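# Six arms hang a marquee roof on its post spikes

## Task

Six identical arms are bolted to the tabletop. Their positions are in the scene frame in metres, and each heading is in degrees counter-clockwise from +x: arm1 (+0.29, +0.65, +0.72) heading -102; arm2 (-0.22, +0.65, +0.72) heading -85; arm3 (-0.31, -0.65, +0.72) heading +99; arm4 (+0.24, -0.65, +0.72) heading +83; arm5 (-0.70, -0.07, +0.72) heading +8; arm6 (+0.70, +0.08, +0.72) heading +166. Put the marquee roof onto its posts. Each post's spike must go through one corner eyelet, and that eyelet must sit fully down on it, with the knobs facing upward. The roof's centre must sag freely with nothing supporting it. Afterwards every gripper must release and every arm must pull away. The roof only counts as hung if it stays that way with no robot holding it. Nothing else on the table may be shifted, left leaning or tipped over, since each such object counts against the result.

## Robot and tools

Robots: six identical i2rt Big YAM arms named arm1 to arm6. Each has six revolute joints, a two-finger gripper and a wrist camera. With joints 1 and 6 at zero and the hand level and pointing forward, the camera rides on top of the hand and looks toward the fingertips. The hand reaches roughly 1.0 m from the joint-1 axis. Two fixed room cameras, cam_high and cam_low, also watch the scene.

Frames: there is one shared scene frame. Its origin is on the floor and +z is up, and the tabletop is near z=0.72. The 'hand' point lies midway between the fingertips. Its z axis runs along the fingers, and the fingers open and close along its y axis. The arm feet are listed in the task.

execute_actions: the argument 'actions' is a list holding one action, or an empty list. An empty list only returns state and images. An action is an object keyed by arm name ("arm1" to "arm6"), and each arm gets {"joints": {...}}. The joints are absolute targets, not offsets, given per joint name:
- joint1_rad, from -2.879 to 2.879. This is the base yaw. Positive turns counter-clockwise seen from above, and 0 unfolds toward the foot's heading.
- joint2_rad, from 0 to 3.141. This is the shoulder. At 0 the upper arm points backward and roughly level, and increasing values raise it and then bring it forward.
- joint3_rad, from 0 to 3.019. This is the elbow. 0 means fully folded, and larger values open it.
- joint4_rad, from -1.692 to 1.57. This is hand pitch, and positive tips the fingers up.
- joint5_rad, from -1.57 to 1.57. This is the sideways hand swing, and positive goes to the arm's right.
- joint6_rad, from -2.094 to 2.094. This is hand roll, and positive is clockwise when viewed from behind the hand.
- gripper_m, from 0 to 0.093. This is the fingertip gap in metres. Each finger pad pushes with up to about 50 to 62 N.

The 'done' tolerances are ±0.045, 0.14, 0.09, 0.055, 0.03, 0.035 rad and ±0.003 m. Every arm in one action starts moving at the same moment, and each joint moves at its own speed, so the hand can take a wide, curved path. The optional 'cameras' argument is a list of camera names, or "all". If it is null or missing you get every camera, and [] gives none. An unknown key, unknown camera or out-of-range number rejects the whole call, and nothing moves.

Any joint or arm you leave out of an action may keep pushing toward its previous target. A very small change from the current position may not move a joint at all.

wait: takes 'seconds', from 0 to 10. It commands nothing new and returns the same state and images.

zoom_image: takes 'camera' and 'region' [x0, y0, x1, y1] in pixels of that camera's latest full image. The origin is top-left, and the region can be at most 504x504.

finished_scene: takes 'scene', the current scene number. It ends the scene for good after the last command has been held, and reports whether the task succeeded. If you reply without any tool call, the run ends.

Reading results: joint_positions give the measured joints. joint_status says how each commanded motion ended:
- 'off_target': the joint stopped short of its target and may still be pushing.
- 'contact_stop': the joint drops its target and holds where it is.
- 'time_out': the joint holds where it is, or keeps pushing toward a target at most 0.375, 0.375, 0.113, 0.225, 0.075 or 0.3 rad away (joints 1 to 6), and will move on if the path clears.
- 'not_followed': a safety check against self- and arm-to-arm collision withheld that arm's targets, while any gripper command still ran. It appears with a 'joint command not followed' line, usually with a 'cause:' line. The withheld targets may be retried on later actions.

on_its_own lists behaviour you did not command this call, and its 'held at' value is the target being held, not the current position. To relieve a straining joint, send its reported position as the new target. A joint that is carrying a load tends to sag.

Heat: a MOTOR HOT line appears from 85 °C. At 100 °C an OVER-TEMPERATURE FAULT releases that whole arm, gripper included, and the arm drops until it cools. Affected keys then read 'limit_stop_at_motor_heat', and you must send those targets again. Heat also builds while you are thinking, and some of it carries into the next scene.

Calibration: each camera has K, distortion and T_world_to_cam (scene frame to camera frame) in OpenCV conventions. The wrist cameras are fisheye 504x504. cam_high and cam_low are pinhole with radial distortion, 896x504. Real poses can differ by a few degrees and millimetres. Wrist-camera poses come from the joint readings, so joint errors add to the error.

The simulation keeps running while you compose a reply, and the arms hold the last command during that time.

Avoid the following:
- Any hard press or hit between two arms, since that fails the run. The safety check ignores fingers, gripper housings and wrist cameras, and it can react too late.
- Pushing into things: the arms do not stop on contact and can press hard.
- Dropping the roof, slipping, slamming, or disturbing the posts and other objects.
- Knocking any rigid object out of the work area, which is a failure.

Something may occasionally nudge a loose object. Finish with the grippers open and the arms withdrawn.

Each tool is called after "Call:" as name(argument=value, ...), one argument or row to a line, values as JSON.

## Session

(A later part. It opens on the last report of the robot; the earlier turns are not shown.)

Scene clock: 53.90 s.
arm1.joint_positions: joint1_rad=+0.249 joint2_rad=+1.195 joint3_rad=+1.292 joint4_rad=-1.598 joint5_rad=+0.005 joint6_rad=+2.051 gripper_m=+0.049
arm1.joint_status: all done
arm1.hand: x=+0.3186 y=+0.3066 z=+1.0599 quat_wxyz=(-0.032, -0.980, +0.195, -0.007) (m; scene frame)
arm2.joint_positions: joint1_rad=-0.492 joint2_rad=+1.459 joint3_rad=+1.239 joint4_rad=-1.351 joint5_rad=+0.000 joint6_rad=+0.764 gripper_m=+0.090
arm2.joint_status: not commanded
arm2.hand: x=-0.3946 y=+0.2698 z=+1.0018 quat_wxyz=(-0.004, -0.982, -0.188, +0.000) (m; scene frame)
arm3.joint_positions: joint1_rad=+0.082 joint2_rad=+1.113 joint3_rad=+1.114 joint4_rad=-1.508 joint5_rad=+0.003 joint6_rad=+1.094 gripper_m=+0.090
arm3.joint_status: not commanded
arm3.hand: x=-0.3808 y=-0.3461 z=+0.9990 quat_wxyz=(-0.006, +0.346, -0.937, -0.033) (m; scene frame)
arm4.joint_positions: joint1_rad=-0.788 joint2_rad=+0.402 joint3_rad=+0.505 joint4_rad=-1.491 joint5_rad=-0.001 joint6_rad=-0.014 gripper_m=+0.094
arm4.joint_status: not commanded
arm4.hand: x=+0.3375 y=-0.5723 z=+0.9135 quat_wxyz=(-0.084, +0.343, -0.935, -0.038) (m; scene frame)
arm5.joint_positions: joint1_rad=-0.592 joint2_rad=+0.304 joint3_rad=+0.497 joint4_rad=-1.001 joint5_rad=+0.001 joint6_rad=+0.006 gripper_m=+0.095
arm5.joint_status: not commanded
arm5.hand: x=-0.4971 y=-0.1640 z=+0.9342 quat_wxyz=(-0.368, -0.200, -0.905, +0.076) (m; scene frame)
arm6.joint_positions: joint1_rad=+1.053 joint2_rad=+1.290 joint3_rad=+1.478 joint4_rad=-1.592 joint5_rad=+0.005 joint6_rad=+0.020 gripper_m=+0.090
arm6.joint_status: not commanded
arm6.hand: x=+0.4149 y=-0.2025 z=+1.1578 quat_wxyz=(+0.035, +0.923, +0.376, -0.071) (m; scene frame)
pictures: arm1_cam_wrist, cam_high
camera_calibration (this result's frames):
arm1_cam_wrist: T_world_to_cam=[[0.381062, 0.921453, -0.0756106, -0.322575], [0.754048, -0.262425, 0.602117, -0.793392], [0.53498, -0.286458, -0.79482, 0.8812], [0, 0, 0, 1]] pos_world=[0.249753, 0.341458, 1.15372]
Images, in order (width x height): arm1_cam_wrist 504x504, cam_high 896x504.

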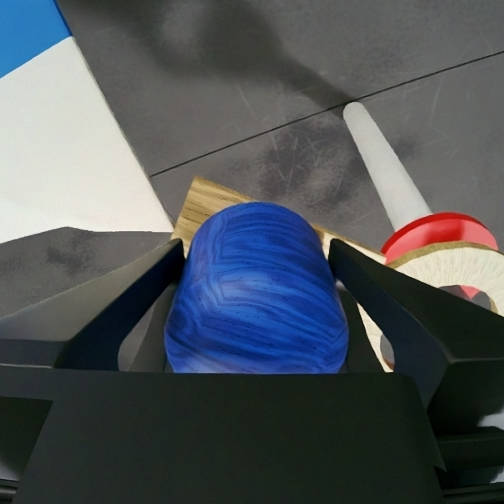

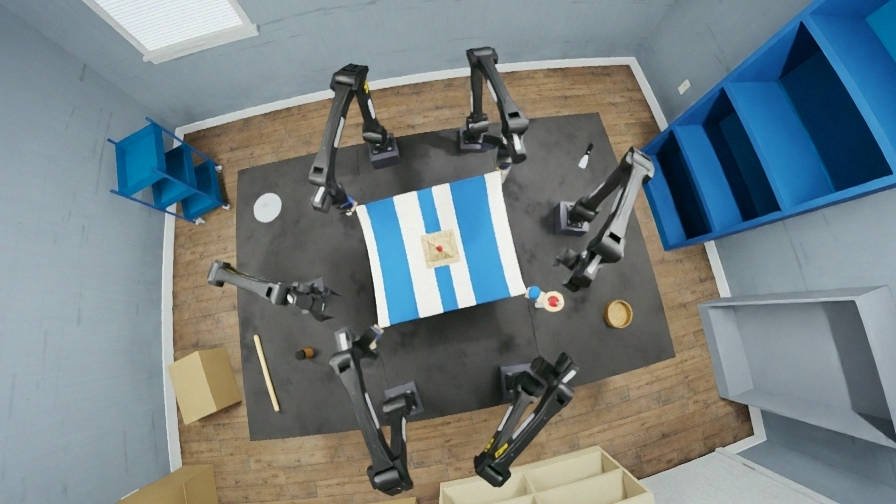

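Call:
execute_actions(
  actions=[
    {"arm1":{"joints":{"joint3_rad":1.4,"joint4_rad":-1.67}}},
  ],
  cameras=[],
)

Call:
execute_actions(
  actions=[
    {"arm1":{"joints":{"joint1_rad":0.2,"joint2_rad":1.13,"joint3_rad":1.31}}},
  ],
  cameras=["arm1_cam_wrist"],
)

Call:
execute_actions(
  actions=[
    {"arm1":{"joints":{"joint3_rad":1.17,"joint4_rad":-1.56}}},
  ],
  cameras=["arm1_cam_wrist","cam_low"],
)

Scene clock: 55.13 s.
arm1.joint_positions: joint1_rad=+0.250 joint2_rad=+1.195 joint3_rad=+1.342 joint4_rad=-1.654 joint5_rad=+0.008 joint6_rad=+2.052 gripper_m=+0.049
arm1.joint_status: all done
arm1.hand: x=+0.3179 y=+0.3102 z=+1.0787 quat_wxyz=(-0.030, -0.980, +0.196, -0.005) (m; scene frame)
arm2.joint_positions: joint1_rad=-0.492 joint2_rad=+1.459 joint3_rad=+1.239 joint4_rad=-1.351 joint5_rad=+0.000 joint6_rad=+0.764 gripper_m=+0.090
arm2.joint_status: not commanded
arm2.hand: x=-0.3946 y=+0.2698 z=+1.0018 quat_wxyz=(-0.004, -0.982, -0.188, +0.000) (m; scene frame)
arm3.joint_positions: joint1_rad=+0.082 joint2_rad=+1.113 joint3_rad=+1.114 joint4_rad=-1.508 joint5_rad=+0.003 joint6_rad=+1.094 gripper_m=+0.090
arm3.joint_status: not commanded
arm3.hand: x=-0.3808 y=-0.3461 z=+0.9990 quat_wxyz=(-0.006, +0.346, -0.937, -0.033) (m; scene frame)
arm4.joint_positions: joint1_rad=-0.788 joint2_rad=+0.402 joint3_rad=+0.505 joint4_rad=-1.491 joint5_rad=-0.001 joint6_rad=-0.014 gripper_m=+0.094
arm4.joint_status: not commanded
arm4.hand: x=+0.3375 y=-0.5723 z=+0.9135 quat_wxyz=(-0.084, +0.343, -0.935, -0.038) (m; scene frame)
arm5.joint_positions: joint1_rad=-0.592 joint2_rad=+0.304 joint3_rad=+0.497 joint4_rad=-1.001 joint5_rad=+0.001 joint6_rad=+0.006 gripper_m=+0.095
arm5.joint_status: not commanded
arm5.hand: x=-0.4971 y=-0.1640 z=+0.9342 quat_wxyz=(-0.368, -0.200, -0.905, +0.076) (m; scene frame)
arm6.joint_positions: joint1_rad=+1.053 joint2_rad=+1.290 joint3_rad=+1.478 joint4_rad=-1.592 joint5_rad=+0.005 joint6_rad=+0.020 gripper_m=+0.090
arm6.joint_status: not commanded
arm6.hand: x=+0.4149 y=-0.2025 z=+1.1578 quat_wxyz=(+0.035, +0.923, +0.376, -0.071) (m; scene frame)
pictures: none
No camera images: the call's "cameras" was empty. Leave "cameras" out to get every camera's image.

Scene clock: 55.87 s.
arm1.joint_positions: joint1_rad=+0.193 joint2_rad=+1.148 joint3_rad=+1.310 joint4_rad=-1.654 joint5_rad=+0.008 joint6_rad=+2.052 gripper_m=+0.049
arm1.joint_status: all done
arm1.hand: x=+0.2981 y=+0.3240 z=+1.0804 quat_wxyz=(-0.037, -0.974, +0.223, -0.006) (m; scene frame)
arm2.joint_positions: joint1_rad=-0.492 joint2_rad=+1.459 joint3_rad=+1.239 joint4_rad=-1.351 joint5_rad=+0.000 joint6_rad=+0.764 gripper_m=+0.090
arm2.joint_status: not commanded
arm2.hand: x=-0.3946 y=+0.2698 z=+1.0018 quat_wxyz=(-0.004, -0.982, -0.188, +0.000) (m; scene frame)
arm3.joint_positions: joint1_rad=+0.082 joint2_rad=+1.113 joint3_rad=+1.114 joint4_rad=-1.508 joint5_rad=+0.003 joint6_rad=+1.094 gripper_m=+0.090
arm3.joint_status: not commanded
arm3.hand: x=-0.3808 y=-0.3461 z=+0.9990 quat_wxyz=(-0.006, +0.346, -0.937, -0.033) (m; scene frame)
arm4.joint_positions: joint1_rad=-0.788 joint2_rad=+0.402 joint3_rad=+0.505 joint4_rad=-1.491 joint5_rad=-0.001 joint6_rad=-0.014 gripper_m=+0.094
arm4.joint_status: not commanded
arm4.hand: x=+0.3375 y=-0.5723 z=+0.9135 quat_wxyz=(-0.084, +0.343, -0.935, -0.038) (m; scene frame)
arm5.joint_positions: joint1_rad=-0.592 joint2_rad=+0.304 joint3_rad=+0.497 joint4_rad=-1.001 joint5_rad=+0.001 joint6_rad=+0.006 gripper_m=+0.095
arm5.joint_status: not commanded
arm5.hand: x=-0.4971 y=-0.1640 z=+0.9342 quat_wxyz=(-0.368, -0.200, -0.905, +0.076) (m; scene frame)
arm6.joint_positions: joint1_rad=+1.053 joint2_rad=+1.290 joint3_rad=+1.478 joint4_rad=-1.592 joint5_rad=+0.005 joint6_rad=+0.020 gripper_m=+0.090
arm6.joint_status: not commanded
arm6.hand: x=+0.4149 y=-0.2025 z=+1.1578 quat_wxyz=(+0.035, +0.923, +0.376, -0.071) (m; scene frame)
pictures: arm1_cam_wrist
camera_calibration (this result's frames):
arm1_cam_wrist: T_world_to_cam=[[0.433432, 0.897215, -0.0845152, -0.327403], [0.739406, -0.300442, 0.602507, -0.769543], [0.515186, -0.323636, -0.793626, 0.93012], [0, 0, 0, 1]] pos_world=[0.231726, 0.363568, 1.17415]
Images, in order (width x height): arm1_cam_wrist 504x504.

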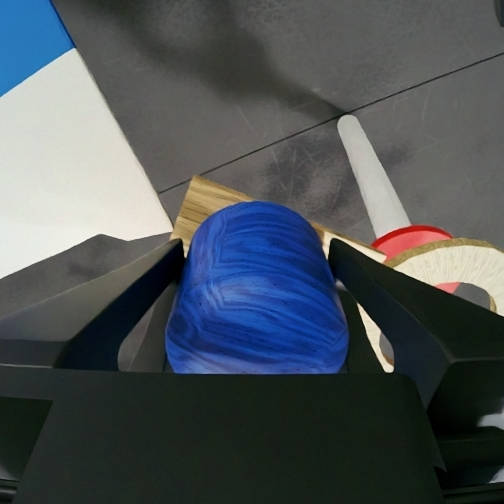

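Scene clock: 56.80 s.
arm1.joint_positions: joint1_rad=+0.193 joint2_rad=+1.140 joint3_rad=+1.186 joint4_rad=-1.565 joint5_rad=+0.005 joint6_rad=+2.052 gripper_m=+0.049
arm1.joint_status: all done
arm1.hand: x=+0.2985 y=+0.3292 z=+1.0351 quat_wxyz=(-0.023, -0.974, +0.223, -0.004) (m; scene frame)
arm2.joint_positions: joint1_rad=-0.492 joint2_rad=+1.459 joint3_rad=+1.239 joint4_rad=-1.351 joint5_rad=+0.000 joint6_rad=+0.764 gripper_m=+0.090
arm2.joint_status: not commanded
arm2.hand: x=-0.3946 y=+0.2698 z=+1.0018 quat_wxyz=(-0.004, -0.982, -0.188, +0.000) (m; scene frame)
arm3.joint_positions: joint1_rad=+0.082 joint2_rad=+1.113 joint3_rad=+1.114 joint4_rad=-1.508 joint5_rad=+0.003 joint6_rad=+1.094 gripper_m=+0.090
arm3.joint_status: not commanded
arm3.hand: x=-0.3808 y=-0.3461 z=+0.9990 quat_wxyz=(-0.006, +0.346, -0.937, -0.033) (m; scene frame)
arm4.joint_positions: joint1_rad=-0.788 joint2_rad=+0.402 joint3_rad=+0.505 joint4_rad=-1.491 joint5_rad=-0.001 joint6_rad=-0.014 gripper_m=+0.094
arm4.joint_status: not commanded
arm4.hand: x=+0.3375 y=-0.5723 z=+0.9135 quat_wxyz=(-0.084, +0.343, -0.935, -0.038) (m; scene frame)
arm5.joint_positions: joint1_rad=-0.592 joint2_rad=+0.304 joint3_rad=+0.497 joint4_rad=-1.001 joint5_rad=+0.001 joint6_rad=+0.006 gripper_m=+0.095
arm5.joint_status: not commanded
arm5.hand: x=-0.4971 y=-0.1640 z=+0.9342 quat_wxyz=(-0.368, -0.200, -0.905, +0.076) (m; scene frame)
arm6.joint_positions: joint1_rad=+1.053 joint2_rad=+1.290 joint3_rad=+1.478 joint4_rad=-1.592 joint5_rad=+0.005 joint6_rad=+0.020 gripper_m=+0.090
arm6.joint_status: not commanded
arm6.hand: x=+0.4149 y=-0.2025 z=+1.1578 quat_wxyz=(+0.035, +0.923, +0.376, -0.071) (m; scene frame)
pictures: arm1_cam_wrist, cam_low
camera_calibration (this result's frames):
arm1_cam_wrist: T_world_to_cam=[[0.433427, 0.899268, -0.0588124, -0.36334], [0.738137, -0.316811, 0.595638, -0.728062], [0.517005, -0.301577, -0.801097, 0.89558], [0, 0, 0, 1]] pos_world=[0.231871, 0.366168, 1.12974]
Images, in order (width x height): arm1_cam_wrist 504x504, cam_low 896x504.

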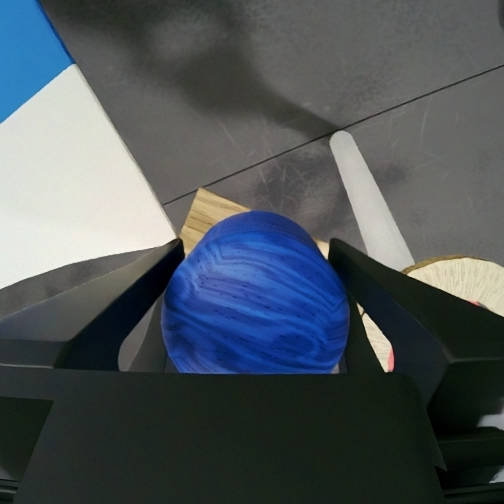

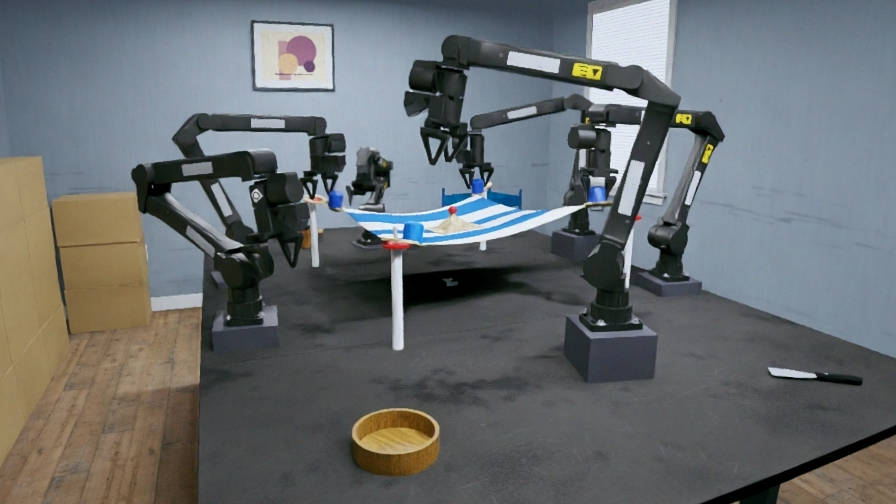

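Call:
execute_actions(
  actions=[
    {"arm1":{"joints":{"gripper_m":0.09}}},
  ],
  cameras=[],
)

Call:
execute_actions(
  actions=[
    {"arm1":{"joints":{"joint2_rad":0.8,"joint3_rad":1.1,"joint1_rad":0}},"arm2":{"joints":{"joint2_rad":1.0,"joint3_rad":1.2,"joint4_rad":-1.6}},"arm3":{"joints":{"joint2_rad":0.8,"joint3_rad":1.1}},"arm6":{"joints":{"joint2_rad":0.9,"joint3_rad":1.3}}},
  ],
  cameras=["cam_low","cam_high"],
)

Scene clock: 57.63 s.
arm1.joint_positions: joint1_rad=+0.193 joint2_rad=+1.140 joint3_rad=+1.173 joint4_rad=-1.564 joint5_rad=+0.004 joint6_rad=+2.052 gripper_m=+0.090
arm1.joint_status: all done
arm1.hand: x=+0.2986 y=+0.3320 z=+1.0303 quat_wxyz=(-0.018, -0.975, +0.223, -0.003) (m; scene frame)
arm2.joint_positions: joint1_rad=-0.492 joint2_rad=+1.459 joint3_rad=+1.239 joint4_rad=-1.351 joint5_rad=+0.000 joint6_rad=+0.764 gripper_m=+0.090
arm2.joint_status: not commanded
arm2.hand: x=-0.3946 y=+0.2698 z=+1.0018 quat_wxyz=(-0.004, -0.982, -0.188, +0.000) (m; scene frame)
arm3.joint_positions: joint1_rad=+0.082 joint2_rad=+1.113 joint3_rad=+1.114 joint4_rad=-1.508 joint5_rad=+0.003 joint6_rad=+1.094 gripper_m=+0.090
arm3.joint_status: not commanded
arm3.hand: x=-0.3808 y=-0.3461 z=+0.9990 quat_wxyz=(-0.006, +0.346, -0.937, -0.033) (m; scene frame)
arm4.joint_positions: joint1_rad=-0.788 joint2_rad=+0.402 joint3_rad=+0.505 joint4_rad=-1.491 joint5_rad=-0.001 joint6_rad=-0.014 gripper_m=+0.094
arm4.joint_status: not commanded
arm4.hand: x=+0.3375 y=-0.5723 z=+0.9135 quat_wxyz=(-0.084, +0.343, -0.935, -0.038) (m; scene frame)
arm5.joint_positions: joint1_rad=-0.592 joint2_rad=+0.304 joint3_rad=+0.497 joint4_rad=-1.001 joint5_rad=+0.001 joint6_rad=+0.006 gripper_m=+0.095
arm5.joint_status: not commanded
arm5.hand: x=-0.4971 y=-0.1640 z=+0.9342 quat_wxyz=(-0.368, -0.200, -0.905, +0.076) (m; scene frame)
arm6.joint_positions: joint1_rad=+1.053 joint2_rad=+1.290 joint3_rad=+1.478 joint4_rad=-1.592 joint5_rad=+0.005 joint6_rad=+0.020 gripper_m=+0.090
arm6.joint_status: not commanded
arm6.hand: x=+0.4149 y=-0.2025 z=+1.1578 quat_wxyz=(+0.035, +0.923, +0.376, -0.071) (m; scene frame)
pictures: none
No camera images: the call's "cameras" was empty. Leave "cameras" out to get every camera's image.

Scene clock: 59.00 s.
arm1.joint_positions: joint1_rad=-0.003 joint2_rad=+0.794 joint3_rad=+1.093 joint4_rad=-1.564 joint5_rad=+0.001 joint6_rad=+2.052 gripper_m=+0.090
arm1.joint_status: all done
arm1.hand: x=+0.2493 y=+0.4083 z=+1.0871 quat_wxyz=(-0.149, -0.937, +0.314, -0.022) (m; scene frame)
arm2.joint_positions: joint1_rad=-0.492 joint2_rad=+0.999 joint3_rad=+1.193 joint4_rad=-1.590 joint5_rad=-0.002 joint6_rad=+0.762 gripper_m=+0.090
arm2.joint_status: all done
arm2.hand: x=-0.3411 y=+0.3874 z=+1.1333 quat_wxyz=(-0.076, -0.978, -0.189, +0.050) (m; scene frame)
arm3.joint_positions: joint1_rad=+0.082 joint2_rad=+0.798 joint3_rad=+1.110 joint4_rad=-1.508 joint5_rad=+0.003 joint6_rad=+1.094 gripper_m=+0.090
arm3.joint_status: all done
arm3.hand: x=-0.3684 y=-0.3986 z=+1.0811 quat_wxyz=(-0.025, +0.340, -0.921, -0.187) (m; scene frame)
arm4.joint_positions: joint1_rad=-0.788 joint2_rad=+0.402 joint3_rad=+0.505 joint4_rad=-1.491 joint5_rad=-0.001 joint6_rad=-0.014 gripper_m=+0.094
arm4.joint_status: not commanded
arm4.hand: x=+0.3375 y=-0.5723 z=+0.9135 quat_wxyz=(-0.084, +0.343, -0.935, -0.038) (m; scene frame)
arm5.joint_positions: joint1_rad=-0.592 joint2_rad=+0.304 joint3_rad=+0.497 joint4_rad=-1.001 joint5_rad=+0.001 joint6_rad=+0.006 gripper_m=+0.095
arm5.joint_status: not commanded
arm5.hand: x=-0.4971 y=-0.1640 z=+0.9342 quat_wxyz=(-0.368, -0.200, -0.905, +0.076) (m; scene frame)
arm6.joint_positions: joint1_rad=+1.053 joint2_rad=+0.893 joint3_rad=+1.309 joint4_rad=-1.593 joint5_rad=+0.005 joint6_rad=+0.020 gripper_m=+0.090
arm6.joint_status: all done
arm6.hand: x=+0.4962 y=-0.1187 z=+1.2123 quat_wxyz=(+0.079, +0.909, +0.369, -0.174) (m; scene frame)
pictures: cam_high, cam_low
Images, in order (width x height): cam_high 896x504, cam_low 896x504.

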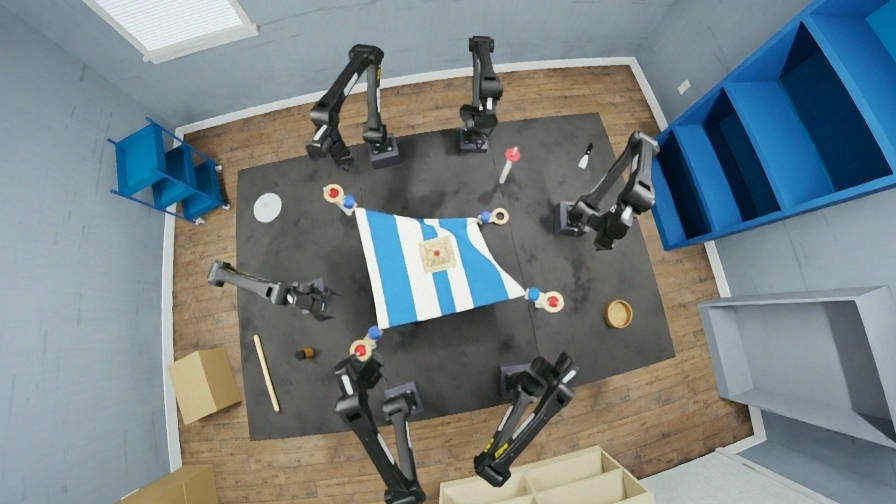

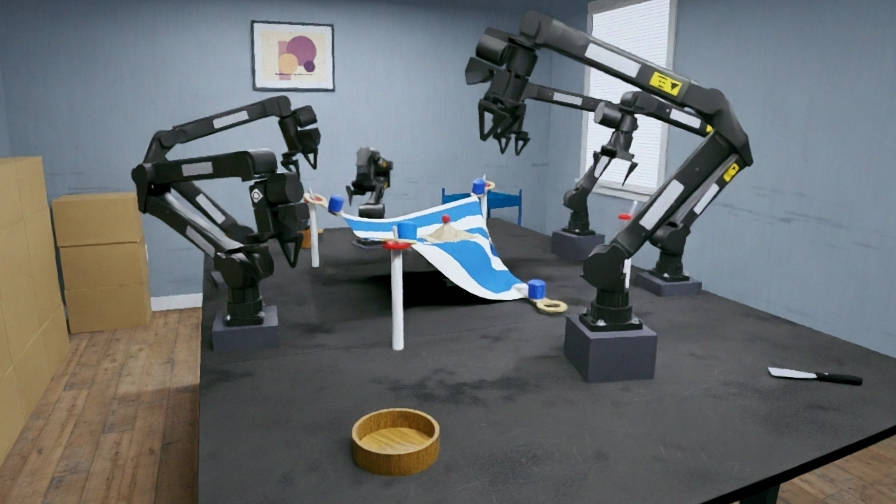

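Call:
execute_actions(
  actions=[
    {"arm1":{"joints":{"joint1_rad":0.12,"joint2_rad":1.71,"joint3_rad":1.27,"joint4_rad":-1.14,"joint6_rad":0.1}}},
  ],
  cameras=["arm1_cam_wrist"],
)

Scene clock: 78.07 s.
arm1.joint_positions: joint1_rad=+0.119 joint2_rad=+1.714 joint3_rad=+1.251 joint4_rad=-1.150 joint5_rad=+0.001 joint6_rad=+0.111 gripper_m=+0.090
arm1.joint_status: all done
arm1.hand: x=+0.2688 y=+0.1758 z=+0.8392 quat_wxyz=(+0.018, -0.759, -0.650, -0.015) (m; scene frame)
arm2.joint_positions: joint1_rad=-0.492 joint2_rad=+0.999 joint3_rad=+1.193 joint4_rad=-1.590 joint5_rad=-0.002 joint6_rad=+0.762 gripper_m=+0.090
arm2.joint_status: not commanded
arm2.hand: x=-0.3411 y=+0.3874 z=+1.1333 quat_wxyz=(-0.076, -0.978, -0.189, +0.050) (m; scene frame)
arm3.joint_positions: joint1_rad=+0.082 joint2_rad=+0.798 joint3_rad=+1.110 joint4_rad=-1.508 joint5_rad=+0.003 joint6_rad=+1.094 gripper_m=+0.090
arm3.joint_status: not commanded
arm3.hand: x=-0.3684 y=-0.3986 z=+1.0811 quat_wxyz=(-0.025, +0.340, -0.921, -0.187) (m; scene frame)
arm4.joint_positions: joint1_rad=-0.788 joint2_rad=+0.402 joint3_rad=+0.505 joint4_rad=-1.491 joint5_rad=-0.001 joint6_rad=-0.014 gripper_m=+0.094
arm4.joint_status: not commanded
arm4.hand: x=+0.3375 y=-0.5723 z=+0.9135 quat_wxyz=(-0.084, +0.343, -0.935, -0.038) (m; scene frame)
arm5.joint_positions: joint1_rad=-0.592 joint2_rad=+0.304 joint3_rad=+0.497 joint4_rad=-1.001 joint5_rad=+0.001 joint6_rad=+0.006 gripper_m=+0.095
arm5.joint_status: not commanded
arm5.hand: x=-0.4971 y=-0.1640 z=+0.9342 quat_wxyz=(-0.368, -0.200, -0.905, +0.076) (m; scene frame)
arm6.joint_positions: joint1_rad=+1.053 joint2_rad=+0.893 joint3_rad=+1.309 joint4_rad=-1.593 joint5_rad=+0.005 joint6_rad=+0.020 gripper_m=+0.090
arm6.joint_status: not commanded
arm6.hand: x=+0.4962 y=-0.1187 z=+1.2123 quat_wxyz=(+0.079, +0.909, +0.369, -0.174) (m; scene frame)
pictures: arm1_cam_wrist
camera_calibration (this result's frames):
arm1_cam_wrist: T_world_to_cam=[[-0.988327, 0.15214, -0.00788344, 0.246765], [0.114581, 0.776445, 0.619681, -0.682793], [0.100399, 0.611545, -0.784814, 0.64546], [0, 0, 0, 1]] pos_world=[0.257316, 0.0978803, 0.931625]
Images, in order (width x height): arm1_cam_wrist 504x504.

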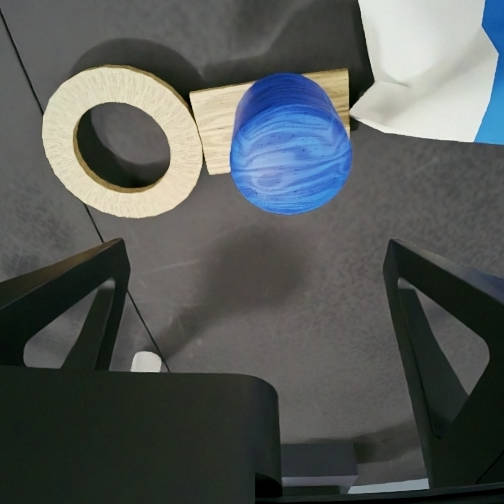

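Call:
execute_actions(
  actions=[
    {"arm1":{"joints":{"joint1_rad":0.07,"joint2_rad":1.84,"joint3_rad":1.23,"joint4_rad":-0.98}}},
  ],
  cameras=["arm1_cam_wrist"],
)

Call:
execute_actions(
  actions=[
    {"arm1":{"joints":{"gripper_m":0.03}}},
  ],
  cameras=["arm1_cam_wrist"],
)

Scene clock: 79.47 s.
arm1.joint_positions: joint1_rad=+0.067 joint2_rad=+1.848 joint3_rad=+1.224 joint4_rad=-0.992 joint5_rad=+0.001 joint6_rad=+0.110 gripper_m=+0.090
arm1.joint_status: all done
arm1.hand: x=+0.2426 y=+0.1626 z=+0.7670 quat_wxyz=(+0.018, -0.776, -0.630, -0.017) (m; scene frame)
arm2.joint_positions: joint1_rad=-0.492 joint2_rad=+0.999 joint3_rad=+1.193 joint4_rad=-1.590 joint5_rad=-0.002 joint6_rad=+0.762 gripper_m=+0.090
arm2.joint_status: not commanded
arm2.hand: x=-0.3411 y=+0.3874 z=+1.1333 quat_wxyz=(-0.076, -0.978, -0.189, +0.050) (m; scene frame)
arm3.joint_positions: joint1_rad=+0.082 joint2_rad=+0.798 joint3_rad=+1.110 joint4_rad=-1.508 joint5_rad=+0.003 joint6_rad=+1.094 gripper_m=+0.090
arm3.joint_status: not commanded
arm3.hand: x=-0.3684 y=-0.3986 z=+1.0811 quat_wxyz=(-0.025, +0.340, -0.921, -0.187) (m; scene frame)
arm4.joint_positions: joint1_rad=-0.788 joint2_rad=+0.402 joint3_rad=+0.505 joint4_rad=-1.491 joint5_rad=-0.001 joint6_rad=-0.014 gripper_m=+0.094
arm4.joint_status: not commanded
arm4.hand: x=+0.3375 y=-0.5723 z=+0.9135 quat_wxyz=(-0.084, +0.343, -0.935, -0.038) (m; scene frame)
arm5.joint_positions: joint1_rad=-0.592 joint2_rad=+0.304 joint3_rad=+0.497 joint4_rad=-1.001 joint5_rad=+0.001 joint6_rad=+0.006 gripper_m=+0.095
arm5.joint_status: not commanded
arm5.hand: x=-0.4971 y=-0.1640 z=+0.9342 quat_wxyz=(-0.368, -0.200, -0.905, +0.076) (m; scene frame)
arm6.joint_positions: joint1_rad=+1.053 joint2_rad=+0.893 joint3_rad=+1.309 joint4_rad=-1.593 joint5_rad=+0.005 joint6_rad=+0.020 gripper_m=+0.090
arm6.joint_status: not commanded
arm6.hand: x=+0.4962 y=-0.1187 z=+1.2123 quat_wxyz=(+0.079, +0.909, +0.369, -0.174) (m; scene frame)
pictures: arm1_cam_wrist
camera_calibration (this result's frames):
arm1_cam_wrist: T_world_to_cam=[[-0.979185, 0.202836, -0.0074101, 0.211484], [0.154359, 0.767874, 0.621726, -0.634639], [0.131799, 0.607641, -0.783199, 0.591368], [0, 0, 0, 1]] pos_world=[0.227102, 0.0850865, 0.859298]
Images, in order (width x height): arm1_cam_wrist 504x504.

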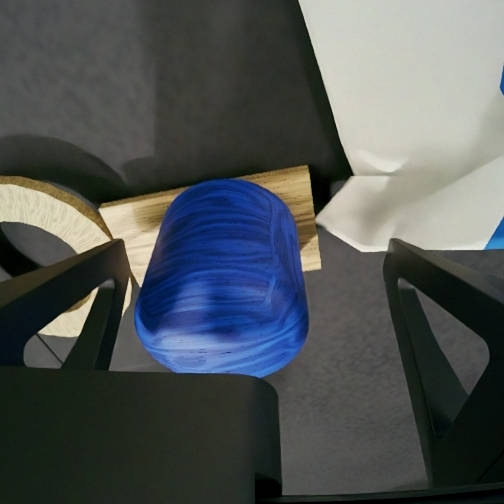

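Scene clock: 80.10 s.
arm1.joint_positions: joint1_rad=+0.067 joint2_rad=+1.848 joint3_rad=+1.224 joint4_rad=-0.991 joint5_rad=+0.000 joint6_rad=+0.110 gripper_m=+0.049
arm1.joint_status: gripper_m off_target (ended at +0.049, target +0.030)
arm1.hand: x=+0.2428 y=+0.1624 z=+0.7670 quat_wxyz=(+0.018, -0.776, -0.631, -0.017) (m; scene frame)
arm2.joint_positions: joint1_rad=-0.492 joint2_rad=+0.999 joint3_rad=+1.193 joint4_rad=-1.590 joint5_rad=-0.002 joint6_rad=+0.762 gripper_m=+0.090
arm2.joint_status: not commanded
arm2.hand: x=-0.3411 y=+0.3874 z=+1.1333 quat_wxyz=(-0.076, -0.978, -0.189, +0.050) (m; scene frame)
arm3.joint_positions: joint1_rad=+0.082 joint2_rad=+0.798 joint3_rad=+1.110 joint4_rad=-1.508 joint5_rad=+0.003 joint6_rad=+1.094 gripper_m=+0.090
arm3.joint_status: not commanded
arm3.hand: x=-0.3684 y=-0.3986 z=+1.0811 quat_wxyz=(-0.025, +0.340, -0.921, -0.187) (m; scene frame)
arm4.joint_positions: joint1_rad=-0.788 joint2_rad=+0.402 joint3_rad=+0.505 joint4_rad=-1.491 joint5_rad=-0.001 joint6_rad=-0.014 gripper_m=+0.094
arm4.joint_status: not commanded
arm4.hand: x=+0.3375 y=-0.5723 z=+0.9135 quat_wxyz=(-0.084, +0.343, -0.935, -0.038) (m; scene frame)
arm5.joint_positions: joint1_rad=-0.592 joint2_rad=+0.304 joint3_rad=+0.497 joint4_rad=-1.001 joint5_rad=+0.001 joint6_rad=+0.006 gripper_m=+0.095
arm5.joint_status: not commanded
arm5.hand: x=-0.4971 y=-0.1640 z=+0.9342 quat_wxyz=(-0.368, -0.200, -0.905, +0.076) (m; scene frame)
arm6.joint_positions: joint1_rad=+1.053 joint2_rad=+0.893 joint3_rad=+1.309 joint4_rad=-1.593 joint5_rad=+0.005 joint6_rad=+0.020 gripper_m=+0.090
arm6.joint_status: not commanded
arm6.hand: x=+0.4962 y=-0.1187 z=+1.2123 quat_wxyz=(+0.079, +0.909, +0.369, -0.174) (m; scene frame)
pictures: arm1_cam_wrist
camera_calibration (this result's frames):
arm1_cam_wrist: T_world_to_cam=[[-0.979319, 0.202137, -0.008666, 0.212809], [0.153131, 0.768523, 0.621227, -0.633927], [0.132233, 0.607052, -0.783583, 0.591746], [0, 0, 0, 1]] pos_world=[0.227233, 0.0849506, 0.859338]
Images, in order (width x height): arm1_cam_wrist 504x504.

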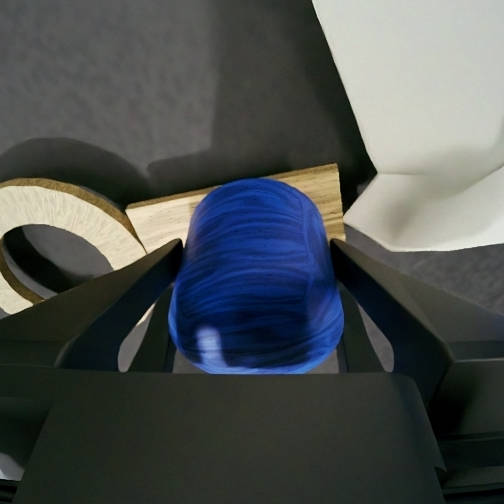

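Call:
execute_actions(
  actions=[
    {"arm1":{"joints":{"joint2_rad":1.17,"joint3_rad":1.4,"joint4_rad":-1.67}}},
  ],
  cameras=[],
)

Call:
execute_actions(
  actions=[
    {"arm1":{"joints":{"joint1_rad":0.26,"joint6_rad":-0.24}}},
  ],
  cameras=["arm1_cam_wrist","cam_low"],
)

Scene clock: 81.87 s.
arm1.joint_positions: joint1_rad=+0.067 joint2_rad=+1.177 joint3_rad=+1.376 joint4_rad=-1.643 joint5_rad=-0.002 joint6_rad=+0.086 gripper_m=+0.049
arm1.joint_status: all done
arm1.hand: x=+0.2570 y=+0.3054 z=+1.0979 quat_wxyz=(-0.043, -0.767, -0.639, +0.043) (m; scene frame)
arm2.joint_positions: joint1_rad=-0.492 joint2_rad=+0.999 joint3_rad=+1.193 joint4_rad=-1.590 joint5_rad=-0.002 joint6_rad=+0.762 gripper_m=+0.090
arm2.joint_status: not commanded
arm2.hand: x=-0.3411 y=+0.3874 z=+1.1333 quat_wxyz=(-0.076, -0.978, -0.189, +0.050) (m; scene frame)
arm3.joint_positions: joint1_rad=+0.082 joint2_rad=+0.798 joint3_rad=+1.110 joint4_rad=-1.508 joint5_rad=+0.003 joint6_rad=+1.094 gripper_m=+0.090
arm3.joint_status: not commanded
arm3.hand: x=-0.3684 y=-0.3986 z=+1.0811 quat_wxyz=(-0.025, +0.340, -0.921, -0.187) (m; scene frame)
arm4.joint_positions: joint1_rad=-0.788 joint2_rad=+0.402 joint3_rad=+0.505 joint4_rad=-1.491 joint5_rad=-0.001 joint6_rad=-0.014 gripper_m=+0.094
arm4.joint_status: not commanded
arm4.hand: x=+0.3375 y=-0.5723 z=+0.9135 quat_wxyz=(-0.084, +0.343, -0.935, -0.038) (m; scene frame)
arm5.joint_positions: joint1_rad=-0.592 joint2_rad=+0.304 joint3_rad=+0.497 joint4_rad=-1.001 joint5_rad=+0.001 joint6_rad=+0.006 gripper_m=+0.095
arm5.joint_status: not commanded
arm5.hand: x=-0.4971 y=-0.1640 z=+0.9342 quat_wxyz=(-0.368, -0.200, -0.905, +0.076) (m; scene frame)
arm6.joint_positions: joint1_rad=+1.053 joint2_rad=+0.893 joint3_rad=+1.309 joint4_rad=-1.593 joint5_rad=+0.005 joint6_rad=+0.020 gripper_m=+0.090
arm6.joint_status: not commanded
arm6.hand: x=+0.4962 y=-0.1187 z=+1.2123 quat_wxyz=(+0.079, +0.909, +0.369, -0.174) (m; scene frame)
pictures: none
No camera images: the call's "cameras" was empty. Leave "cameras" out to get every camera's image.

Scene clock: 83.20 s.
arm1.joint_positions: joint1_rad=+0.260 joint2_rad=+1.177 joint3_rad=+1.376 joint4_rad=-1.652 joint5_rad=+0.005 joint6_rad=-0.233 gripper_m=+0.049
arm1.joint_status: all done
arm1.hand: x=+0.3220 y=+0.3076 z=+1.0976 quat_wxyz=(-0.035, -0.581, -0.812, +0.044) (m; scene frame)
arm2.joint_positions: joint1_rad=-0.492 joint2_rad=+0.999 joint3_rad=+1.193 joint4_rad=-1.590 joint5_rad=-0.002 joint6_rad=+0.762 gripper_m=+0.090
arm2.joint_status: not commanded
arm2.hand: x=-0.3411 y=+0.3874 z=+1.1333 quat_wxyz=(-0.076, -0.978, -0.189, +0.050) (m; scene frame)
arm3.joint_positions: joint1_rad=+0.082 joint2_rad=+0.798 joint3_rad=+1.110 joint4_rad=-1.508 joint5_rad=+0.003 joint6_rad=+1.094 gripper_m=+0.090
arm3.joint_status: not commanded
arm3.hand: x=-0.3684 y=-0.3986 z=+1.0811 quat_wxyz=(-0.025, +0.340, -0.921, -0.187) (m; scene frame)
arm4.joint_positions: joint1_rad=-0.788 joint2_rad=+0.402 joint3_rad=+0.505 joint4_rad=-1.491 joint5_rad=-0.001 joint6_rad=-0.014 gripper_m=+0.094
arm4.joint_status: not commanded
arm4.hand: x=+0.3375 y=-0.5723 z=+0.9135 quat_wxyz=(-0.084, +0.343, -0.935, -0.038) (m; scene frame)
arm5.joint_positions: joint1_rad=-0.592 joint2_rad=+0.304 joint3_rad=+0.497 joint4_rad=-1.001 joint5_rad=+0.001 joint6_rad=+0.006 gripper_m=+0.095
arm5.joint_status: not commanded
arm5.hand: x=-0.4971 y=-0.1640 z=+0.9342 quat_wxyz=(-0.368, -0.200, -0.905, +0.076) (m; scene frame)
arm6.joint_positions: joint1_rad=+1.053 joint2_rad=+0.893 joint3_rad=+1.309 joint4_rad=-1.593 joint5_rad=+0.005 joint6_rad=+0.020 gripper_m=+0.090
arm6.joint_status: not commanded
arm6.hand: x=+0.4962 y=-0.1187 z=+1.2123 quat_wxyz=(+0.079, +0.909, +0.369, -0.174) (m; scene frame)
pictures: arm1_cam_wrist, cam_low
camera_calibration (this result's frames):
arm1_cam_wrist: T_world_to_cam=[[-0.945313, -0.32576, 0.0162527, 0.387929], [-0.276141, 0.825854, 0.491642, -0.700206], [-0.17358, 0.460267, -0.870646, 0.991329], [0, 0, 0, 1]] pos_world=[0.345433, 0.248363, 1.20104]
Images, in order (width x height): arm1_cam_wrist 504x504, cam_low 896x504.

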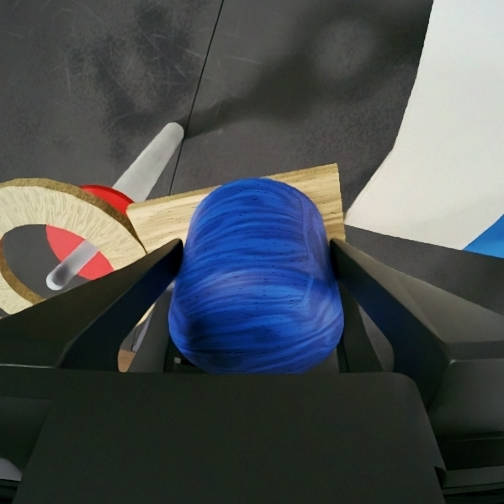

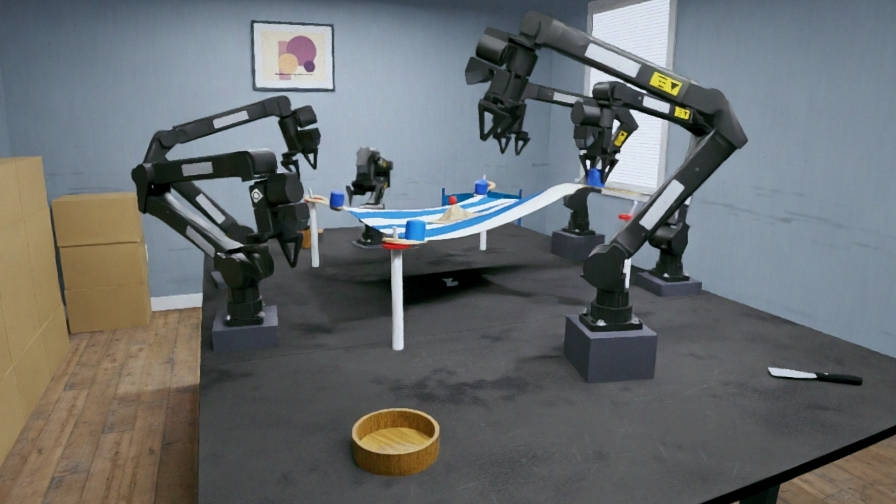

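Call:
execute_actions(
  actions=[
    {"arm1":{"joints":{"joint2_rad":1.11,"joint3_rad":1.31,"joint4_rad":-1.68}}},
  ],
  cameras=["arm1_cam_wrist"],
)

Scene clock: 84.10 s.
arm1.joint_positions: joint1_rad=+0.260 joint2_rad=+1.132 joint3_rad=+1.308 joint4_rad=-1.661 joint5_rad=+0.006 joint6_rad=-0.241 gripper_m=+0.049
arm1.joint_status: all done
arm1.hand: x=+0.3197 y=+0.3304 z=+1.0844 quat_wxyz=(-0.024, -0.578, -0.815, +0.032) (m; scene frame)
arm2.joint_positions: joint1_rad=-0.492 joint2_rad=+0.999 joint3_rad=+1.193 joint4_rad=-1.590 joint5_rad=-0.002 joint6_rad=+0.762 gripper_m=+0.090
arm2.joint_status: not commanded
arm2.hand: x=-0.3411 y=+0.3874 z=+1.1333 quat_wxyz=(-0.076, -0.978, -0.189, +0.050) (m; scene frame)
arm3.joint_positions: joint1_rad=+0.082 joint2_rad=+0.798 joint3_rad=+1.110 joint4_rad=-1.508 joint5_rad=+0.003 joint6_rad=+1.094 gripper_m=+0.090
arm3.joint_status: not commanded
arm3.hand: x=-0.3684 y=-0.3986 z=+1.0811 quat_wxyz=(-0.025, +0.340, -0.921, -0.187) (m; scene frame)
arm4.joint_positions: joint1_rad=-0.788 joint2_rad=+0.402 joint3_rad=+0.505 joint4_rad=-1.491 joint5_rad=-0.001 joint6_rad=-0.014 gripper_m=+0.094
arm4.joint_status: not commanded
arm4.hand: x=+0.3375 y=-0.5723 z=+0.9135 quat_wxyz=(-0.084, +0.343, -0.935, -0.038) (m; scene frame)
arm5.joint_positions: joint1_rad=-0.592 joint2_rad=+0.304 joint3_rad=+0.497 joint4_rad=-1.001 joint5_rad=+0.001 joint6_rad=+0.006 gripper_m=+0.095
arm5.joint_status: not commanded
arm5.hand: x=-0.4971 y=-0.1640 z=+0.9342 quat_wxyz=(-0.368, -0.200, -0.905, +0.076) (m; scene frame)
arm6.joint_positions: joint1_rad=+1.053 joint2_rad=+0.893 joint3_rad=+1.309 joint4_rad=-1.593 joint5_rad=+0.005 joint6_rad=+0.020 gripper_m=+0.090
arm6.joint_status: not commanded
arm6.hand: x=+0.4962 y=-0.1187 z=+1.2123 quat_wxyz=(+0.079, +0.909, +0.369, -0.174) (m; scene frame)
pictures: arm1_cam_wrist
camera_calibration (this result's frames):
arm1_cam_wrist: T_world_to_cam=[[-0.942766, -0.333306, 0.00993126, 0.40195], [-0.280225, 0.808064, 0.518177, -0.734788], [-0.180737, 0.485737, -0.855216, 0.946071], [0, 0, 0, 1]] pos_world=[0.344029, 0.268187, 1.18585]
Images, in order (width x height): arm1_cam_wrist 504x504.

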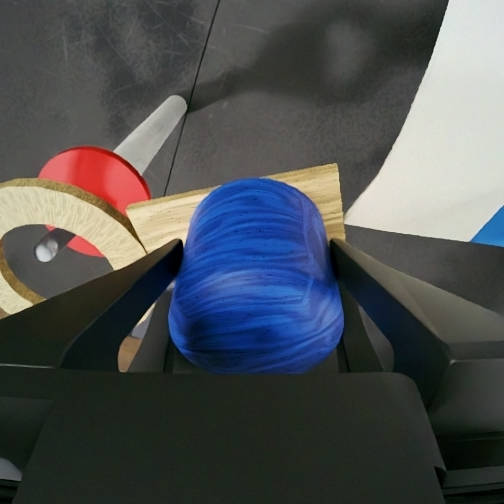

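Tip centred. Lower partway.

Call:
execute_actions(
  actions=[
    {"arm1":{"joints":{"joint3_rad":1.2,"joint4_rad":-1.6}}},
  ],
  cameras=["arm1_cam_wrist"],
)

Scene clock: 85.03 s.
arm1.joint_positions: joint1_rad=+0.260 joint2_rad=+1.129 joint3_rad=+1.194 joint4_rad=-1.598 joint5_rad=+0.006 joint6_rad=-0.243 gripper_m=+0.049
arm1.joint_status: all done
arm1.hand: x=+0.3189 y=+0.3382 z=+1.0417 quat_wxyz=(-0.009, -0.577, -0.816, +0.015) (m; scene frame)
arm2.joint_positions: joint1_rad=-0.492 joint2_rad=+0.999 joint3_rad=+1.193 joint4_rad=-1.590 joint5_rad=-0.002 joint6_rad=+0.762 gripper_m=+0.090
arm2.joint_status: not commanded
arm2.hand: x=-0.3411 y=+0.3874 z=+1.1333 quat_wxyz=(-0.076, -0.978, -0.189, +0.050) (m; scene frame)
arm3.joint_positions: joint1_rad=+0.082 joint2_rad=+0.798 joint3_rad=+1.110 joint4_rad=-1.508 joint5_rad=+0.003 joint6_rad=+1.094 gripper_m=+0.090
arm3.joint_status: not commanded
arm3.hand: x=-0.3684 y=-0.3986 z=+1.0811 quat_wxyz=(-0.025, +0.340, -0.921, -0.187) (m; scene frame)
arm4.joint_positions: joint1_rad=-0.788 joint2_rad=+0.402 joint3_rad=+0.505 joint4_rad=-1.491 joint5_rad=-0.001 joint6_rad=-0.014 gripper_m=+0.094
arm4.joint_status: not commanded
arm4.hand: x=+0.3375 y=-0.5723 z=+0.9135 quat_wxyz=(-0.084, +0.343, -0.935, -0.038) (m; scene frame)
arm5.joint_positions: joint1_rad=-0.592 joint2_rad=+0.304 joint3_rad=+0.497 joint4_rad=-1.001 joint5_rad=+0.001 joint6_rad=+0.006 gripper_m=+0.095
arm5.joint_status: not commanded
arm5.hand: x=-0.4971 y=-0.1640 z=+0.9342 quat_wxyz=(-0.368, -0.200, -0.905, +0.076) (m; scene frame)
arm6.joint_positions: joint1_rad=+1.053 joint2_rad=+0.893 joint3_rad=+1.309 joint4_rad=-1.593 joint5_rad=+0.005 joint6_rad=+0.020 gripper_m=+0.090
arm6.joint_status: not commanded
arm6.hand: x=+0.4962 y=-0.1187 z=+1.2123 quat_wxyz=(+0.079, +0.909, +0.369, -0.174) (m; scene frame)
pictures: arm1_cam_wrist
camera_calibration (this result's frames):
arm1_cam_wrist: T_world_to_cam=[[-0.941856, -0.336016, -0.000710989, 0.415921], [-0.279641, 0.78266, 0.556097, -0.750324], [-0.186301, 0.523962, -0.831117, 0.869356], [0, 0, 0, 1]] pos_world=[0.343878, 0.271496, 1.14009]
Images, in order (width x height): arm1_cam_wrist 504x504.

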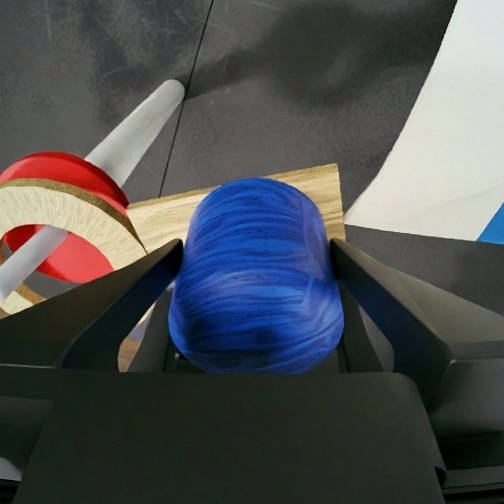

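Spike through. Lower fully.

Call:
execute_actions(
  actions=[
    {"arm1":{"joints":{"joint2_rad":1.18,"joint3_rad":1.14,"joint4_rad":-1.52}}},
  ],
  cameras=["arm1_cam_wrist"],
)

Call:
execute_actions(
  actions=[
    {"arm1":{"joints":{"gripper_m":0.09}}},
  ],
  cameras=[],
)

Call:
execute_actions(
  actions=[
    {"arm1":{"joints":{"joint2_rad":0.8,"joint3_rad":1.2}}},
  ],
  cameras=["cam_low","cam_high"],
)

Scene clock: 85.93 s.
arm1.joint_positions: joint1_rad=+0.256 joint2_rad=+1.150 joint3_rad=+1.164 joint4_rad=-1.545 joint5_rad=-0.004 joint6_rad=-0.255 gripper_m=+0.049
arm1.joint_status: all done
arm1.hand: x=+0.3200 y=+0.3295 z=+1.0238 quat_wxyz=(-0.013, -0.574, -0.819, +0.012) (m; scene frame)
arm2.joint_positions: joint1_rad=-0.492 joint2_rad=+0.999 joint3_rad=+1.193 joint4_rad=-1.590 joint5_rad=-0.002 joint6_rad=+0.762 gripper_m=+0.090
arm2.joint_status: not commanded
arm2.hand: x=-0.3411 y=+0.3874 z=+1.1333 quat_wxyz=(-0.076, -0.978, -0.189, +0.050) (m; scene frame)
arm3.joint_positions: joint1_rad=+0.082 joint2_rad=+0.798 joint3_rad=+1.110 joint4_rad=-1.508 joint5_rad=+0.003 joint6_rad=+1.094 gripper_m=+0.090
arm3.joint_status: not commanded
arm3.hand: x=-0.3684 y=-0.3986 z=+1.0811 quat_wxyz=(-0.025, +0.340, -0.921, -0.187) (m; scene frame)
arm4.joint_positions: joint1_rad=-0.788 joint2_rad=+0.402 joint3_rad=+0.505 joint4_rad=-1.491 joint5_rad=-0.001 joint6_rad=-0.014 gripper_m=+0.094
arm4.joint_status: not commanded
arm4.hand: x=+0.3375 y=-0.5723 z=+0.9135 quat_wxyz=(-0.084, +0.343, -0.935, -0.038) (m; scene frame)
arm5.joint_positions: joint1_rad=-0.592 joint2_rad=+0.304 joint3_rad=+0.497 joint4_rad=-1.001 joint5_rad=+0.001 joint6_rad=+0.006 gripper_m=+0.095
arm5.joint_status: not commanded
arm5.hand: x=-0.4971 y=-0.1640 z=+0.9342 quat_wxyz=(-0.368, -0.200, -0.905, +0.076) (m; scene frame)
arm6.joint_positions: joint1_rad=+1.053 joint2_rad=+0.893 joint3_rad=+1.309 joint4_rad=-1.593 joint5_rad=+0.005 joint6_rad=+0.020 gripper_m=+0.090
arm6.joint_status: not commanded
arm6.hand: x=+0.4962 y=-0.1187 z=+1.2123 quat_wxyz=(+0.079, +0.909, +0.369, -0.174) (m; scene frame)
pictures: arm1_cam_wrist
camera_calibration (this result's frames):
arm1_cam_wrist: T_world_to_cam=[[-0.939237, -0.343138, -0.00944466, 0.424516], [-0.290614, 0.780224, 0.553889, -0.726663], [-0.182692, 0.522978, -0.832537, 0.859856], [0, 0, 0, 1]] pos_world=[0.344631, 0.262942, 1.12236]
Images, in order (width x height): arm1_cam_wrist 504x504.

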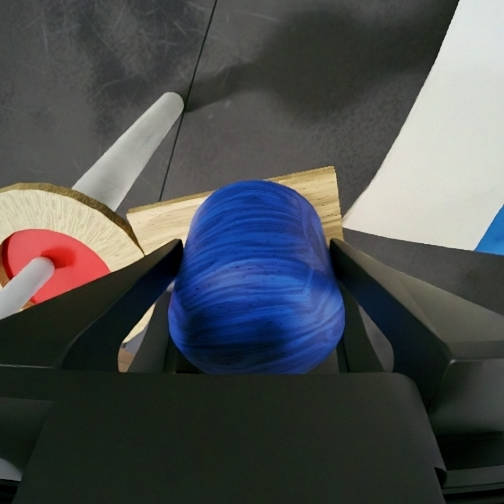

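Scene clock: 86.63 s.
arm1.joint_positions: joint1_rad=+0.256 joint2_rad=+1.174 joint3_rad=+1.143 joint4_rad=-1.530 joint5_rad=+0.003 joint6_rad=-0.251 gripper_m=+0.090
arm1.joint_status: all done
arm1.hand: x=+0.3191 y=+0.3282 z=+1.0087 quat_wxyz=(-0.001, -0.576, -0.818, +0.003) (m; scene frame)
arm2.joint_positions: joint1_rad=-0.492 joint2_rad=+0.999 joint3_rad=+1.193 joint4_rad=-1.590 joint5_rad=-0.002 joint6_rad=+0.762 gripper_m=+0.090
arm2.joint_status: not commanded
arm2.hand: x=-0.3411 y=+0.3874 z=+1.1333 quat_wxyz=(-0.076, -0.978, -0.189, +0.050) (m; scene frame)
arm3.joint_positions: joint1_rad=+0.082 joint2_rad=+0.798 joint3_rad=+1.110 joint4_rad=-1.508 joint5_rad=+0.003 joint6_rad=+1.094 gripper_m=+0.090
arm3.joint_status: not commanded
arm3.hand: x=-0.3684 y=-0.3986 z=+1.0811 quat_wxyz=(-0.025, +0.340, -0.921, -0.187) (m; scene frame)
arm4.joint_positions: joint1_rad=-0.788 joint2_rad=+0.402 joint3_rad=+0.505 joint4_rad=-1.491 joint5_rad=-0.001 joint6_rad=-0.014 gripper_m=+0.094
arm4.joint_status: not commanded
arm4.hand: x=+0.3375 y=-0.5723 z=+0.9135 quat_wxyz=(-0.084, +0.343, -0.935, -0.038) (m; scene frame)
arm5.joint_positions: joint1_rad=-0.592 joint2_rad=+0.304 joint3_rad=+0.497 joint4_rad=-1.001 joint5_rad=+0.001 joint6_rad=+0.006 gripper_m=+0.095
arm5.joint_status: not commanded
arm5.hand: x=-0.4971 y=-0.1640 z=+0.9342 quat_wxyz=(-0.368, -0.200, -0.905, +0.076) (m; scene frame)
arm6.joint_positions: joint1_rad=+1.053 joint2_rad=+0.893 joint3_rad=+1.309 joint4_rad=-1.593 joint5_rad=+0.005 joint6_rad=+0.020 gripper_m=+0.090
arm6.joint_status: not commanded
arm6.hand: x=+0.4962 y=-0.1187 z=+1.2123 quat_wxyz=(+0.079, +0.909, +0.369, -0.174) (m; scene frame)
pictures: none
No camera images: the call's "cameras" was empty. Leave "cameras" out to get every camera's image.

Scene clock: 87.93 s.
arm1.joint_positions: joint1_rad=+0.256 joint2_rad=+0.795 joint3_rad=+1.164 joint4_rad=-1.529 joint5_rad=+0.003 joint6_rad=-0.250 gripper_m=+0.090
arm1.joint_status: all done
arm1.hand: x=+0.3133 y=+0.3900 z=+1.1215 quat_wxyz=(-0.130, -0.564, -0.801, +0.154) (m; scene frame)
arm2.joint_positions: joint1_rad=-0.492 joint2_rad=+0.999 joint3_rad=+1.193 joint4_rad=-1.590 joint5_rad=-0.002 joint6_rad=+0.762 gripper_m=+0.090
arm2.joint_status: not commanded
arm2.hand: x=-0.3411 y=+0.3874 z=+1.1333 quat_wxyz=(-0.076, -0.978, -0.189, +0.050) (m; scene frame)
arm3.joint_positions: joint1_rad=+0.082 joint2_rad=+0.798 joint3_rad=+1.110 joint4_rad=-1.508 joint5_rad=+0.003 joint6_rad=+1.094 gripper_m=+0.090
arm3.joint_status: not commanded
arm3.hand: x=-0.3684 y=-0.3986 z=+1.0811 quat_wxyz=(-0.025, +0.340, -0.921, -0.187) (m; scene frame)
arm4.joint_positions: joint1_rad=-0.788 joint2_rad=+0.402 joint3_rad=+0.505 joint4_rad=-1.491 joint5_rad=-0.001 joint6_rad=-0.014 gripper_m=+0.094
arm4.joint_status: not commanded
arm4.hand: x=+0.3375 y=-0.5723 z=+0.9135 quat_wxyz=(-0.084, +0.343, -0.935, -0.038) (m; scene frame)
arm5.joint_positions: joint1_rad=-0.592 joint2_rad=+0.304 joint3_rad=+0.497 joint4_rad=-1.001 joint5_rad=+0.001 joint6_rad=+0.006 gripper_m=+0.095
arm5.joint_status: not commanded
arm5.hand: x=-0.4971 y=-0.1640 z=+0.9342 quat_wxyz=(-0.368, -0.200, -0.905, +0.076) (m; scene frame)
arm6.joint_positions: joint1_rad=+1.053 joint2_rad=+0.893 joint3_rad=+1.309 joint4_rad=-1.593 joint5_rad=+0.005 joint6_rad=+0.020 gripper_m=+0.090
arm6.joint_status: not commanded
arm6.hand: x=+0.4962 y=-0.1187 z=+1.2123 quat_wxyz=(+0.079, +0.909, +0.369, -0.174) (m; scene frame)
pictures: cam_high, cam_low
Images, in order (width x height): cam_high 896x504, cam_low 896x504.

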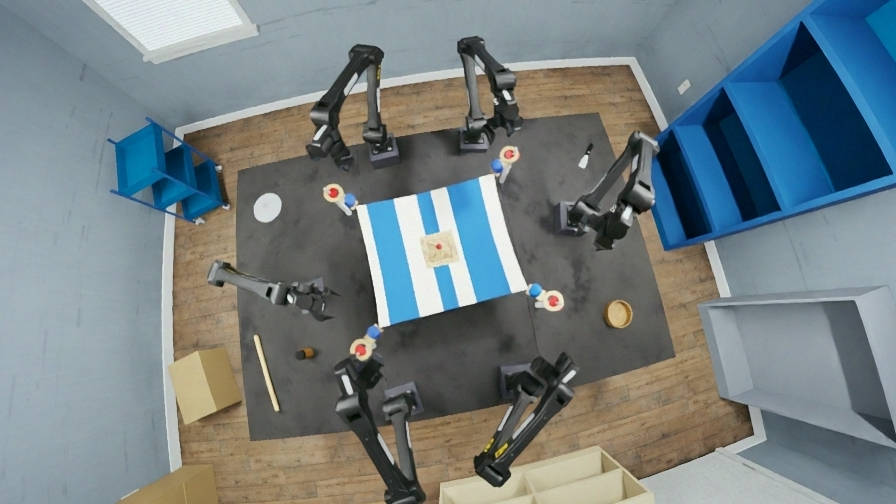

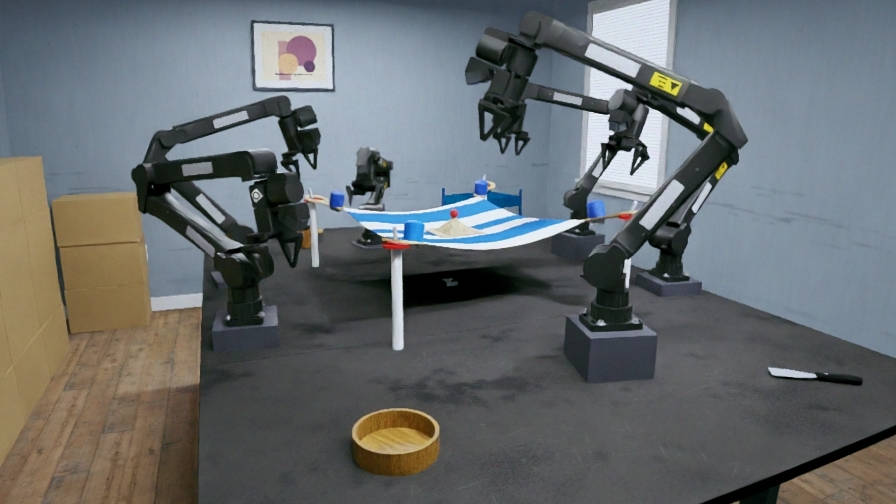

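Call:
finished_scene(
  scene=1,
)

The scene is finished: the task was done.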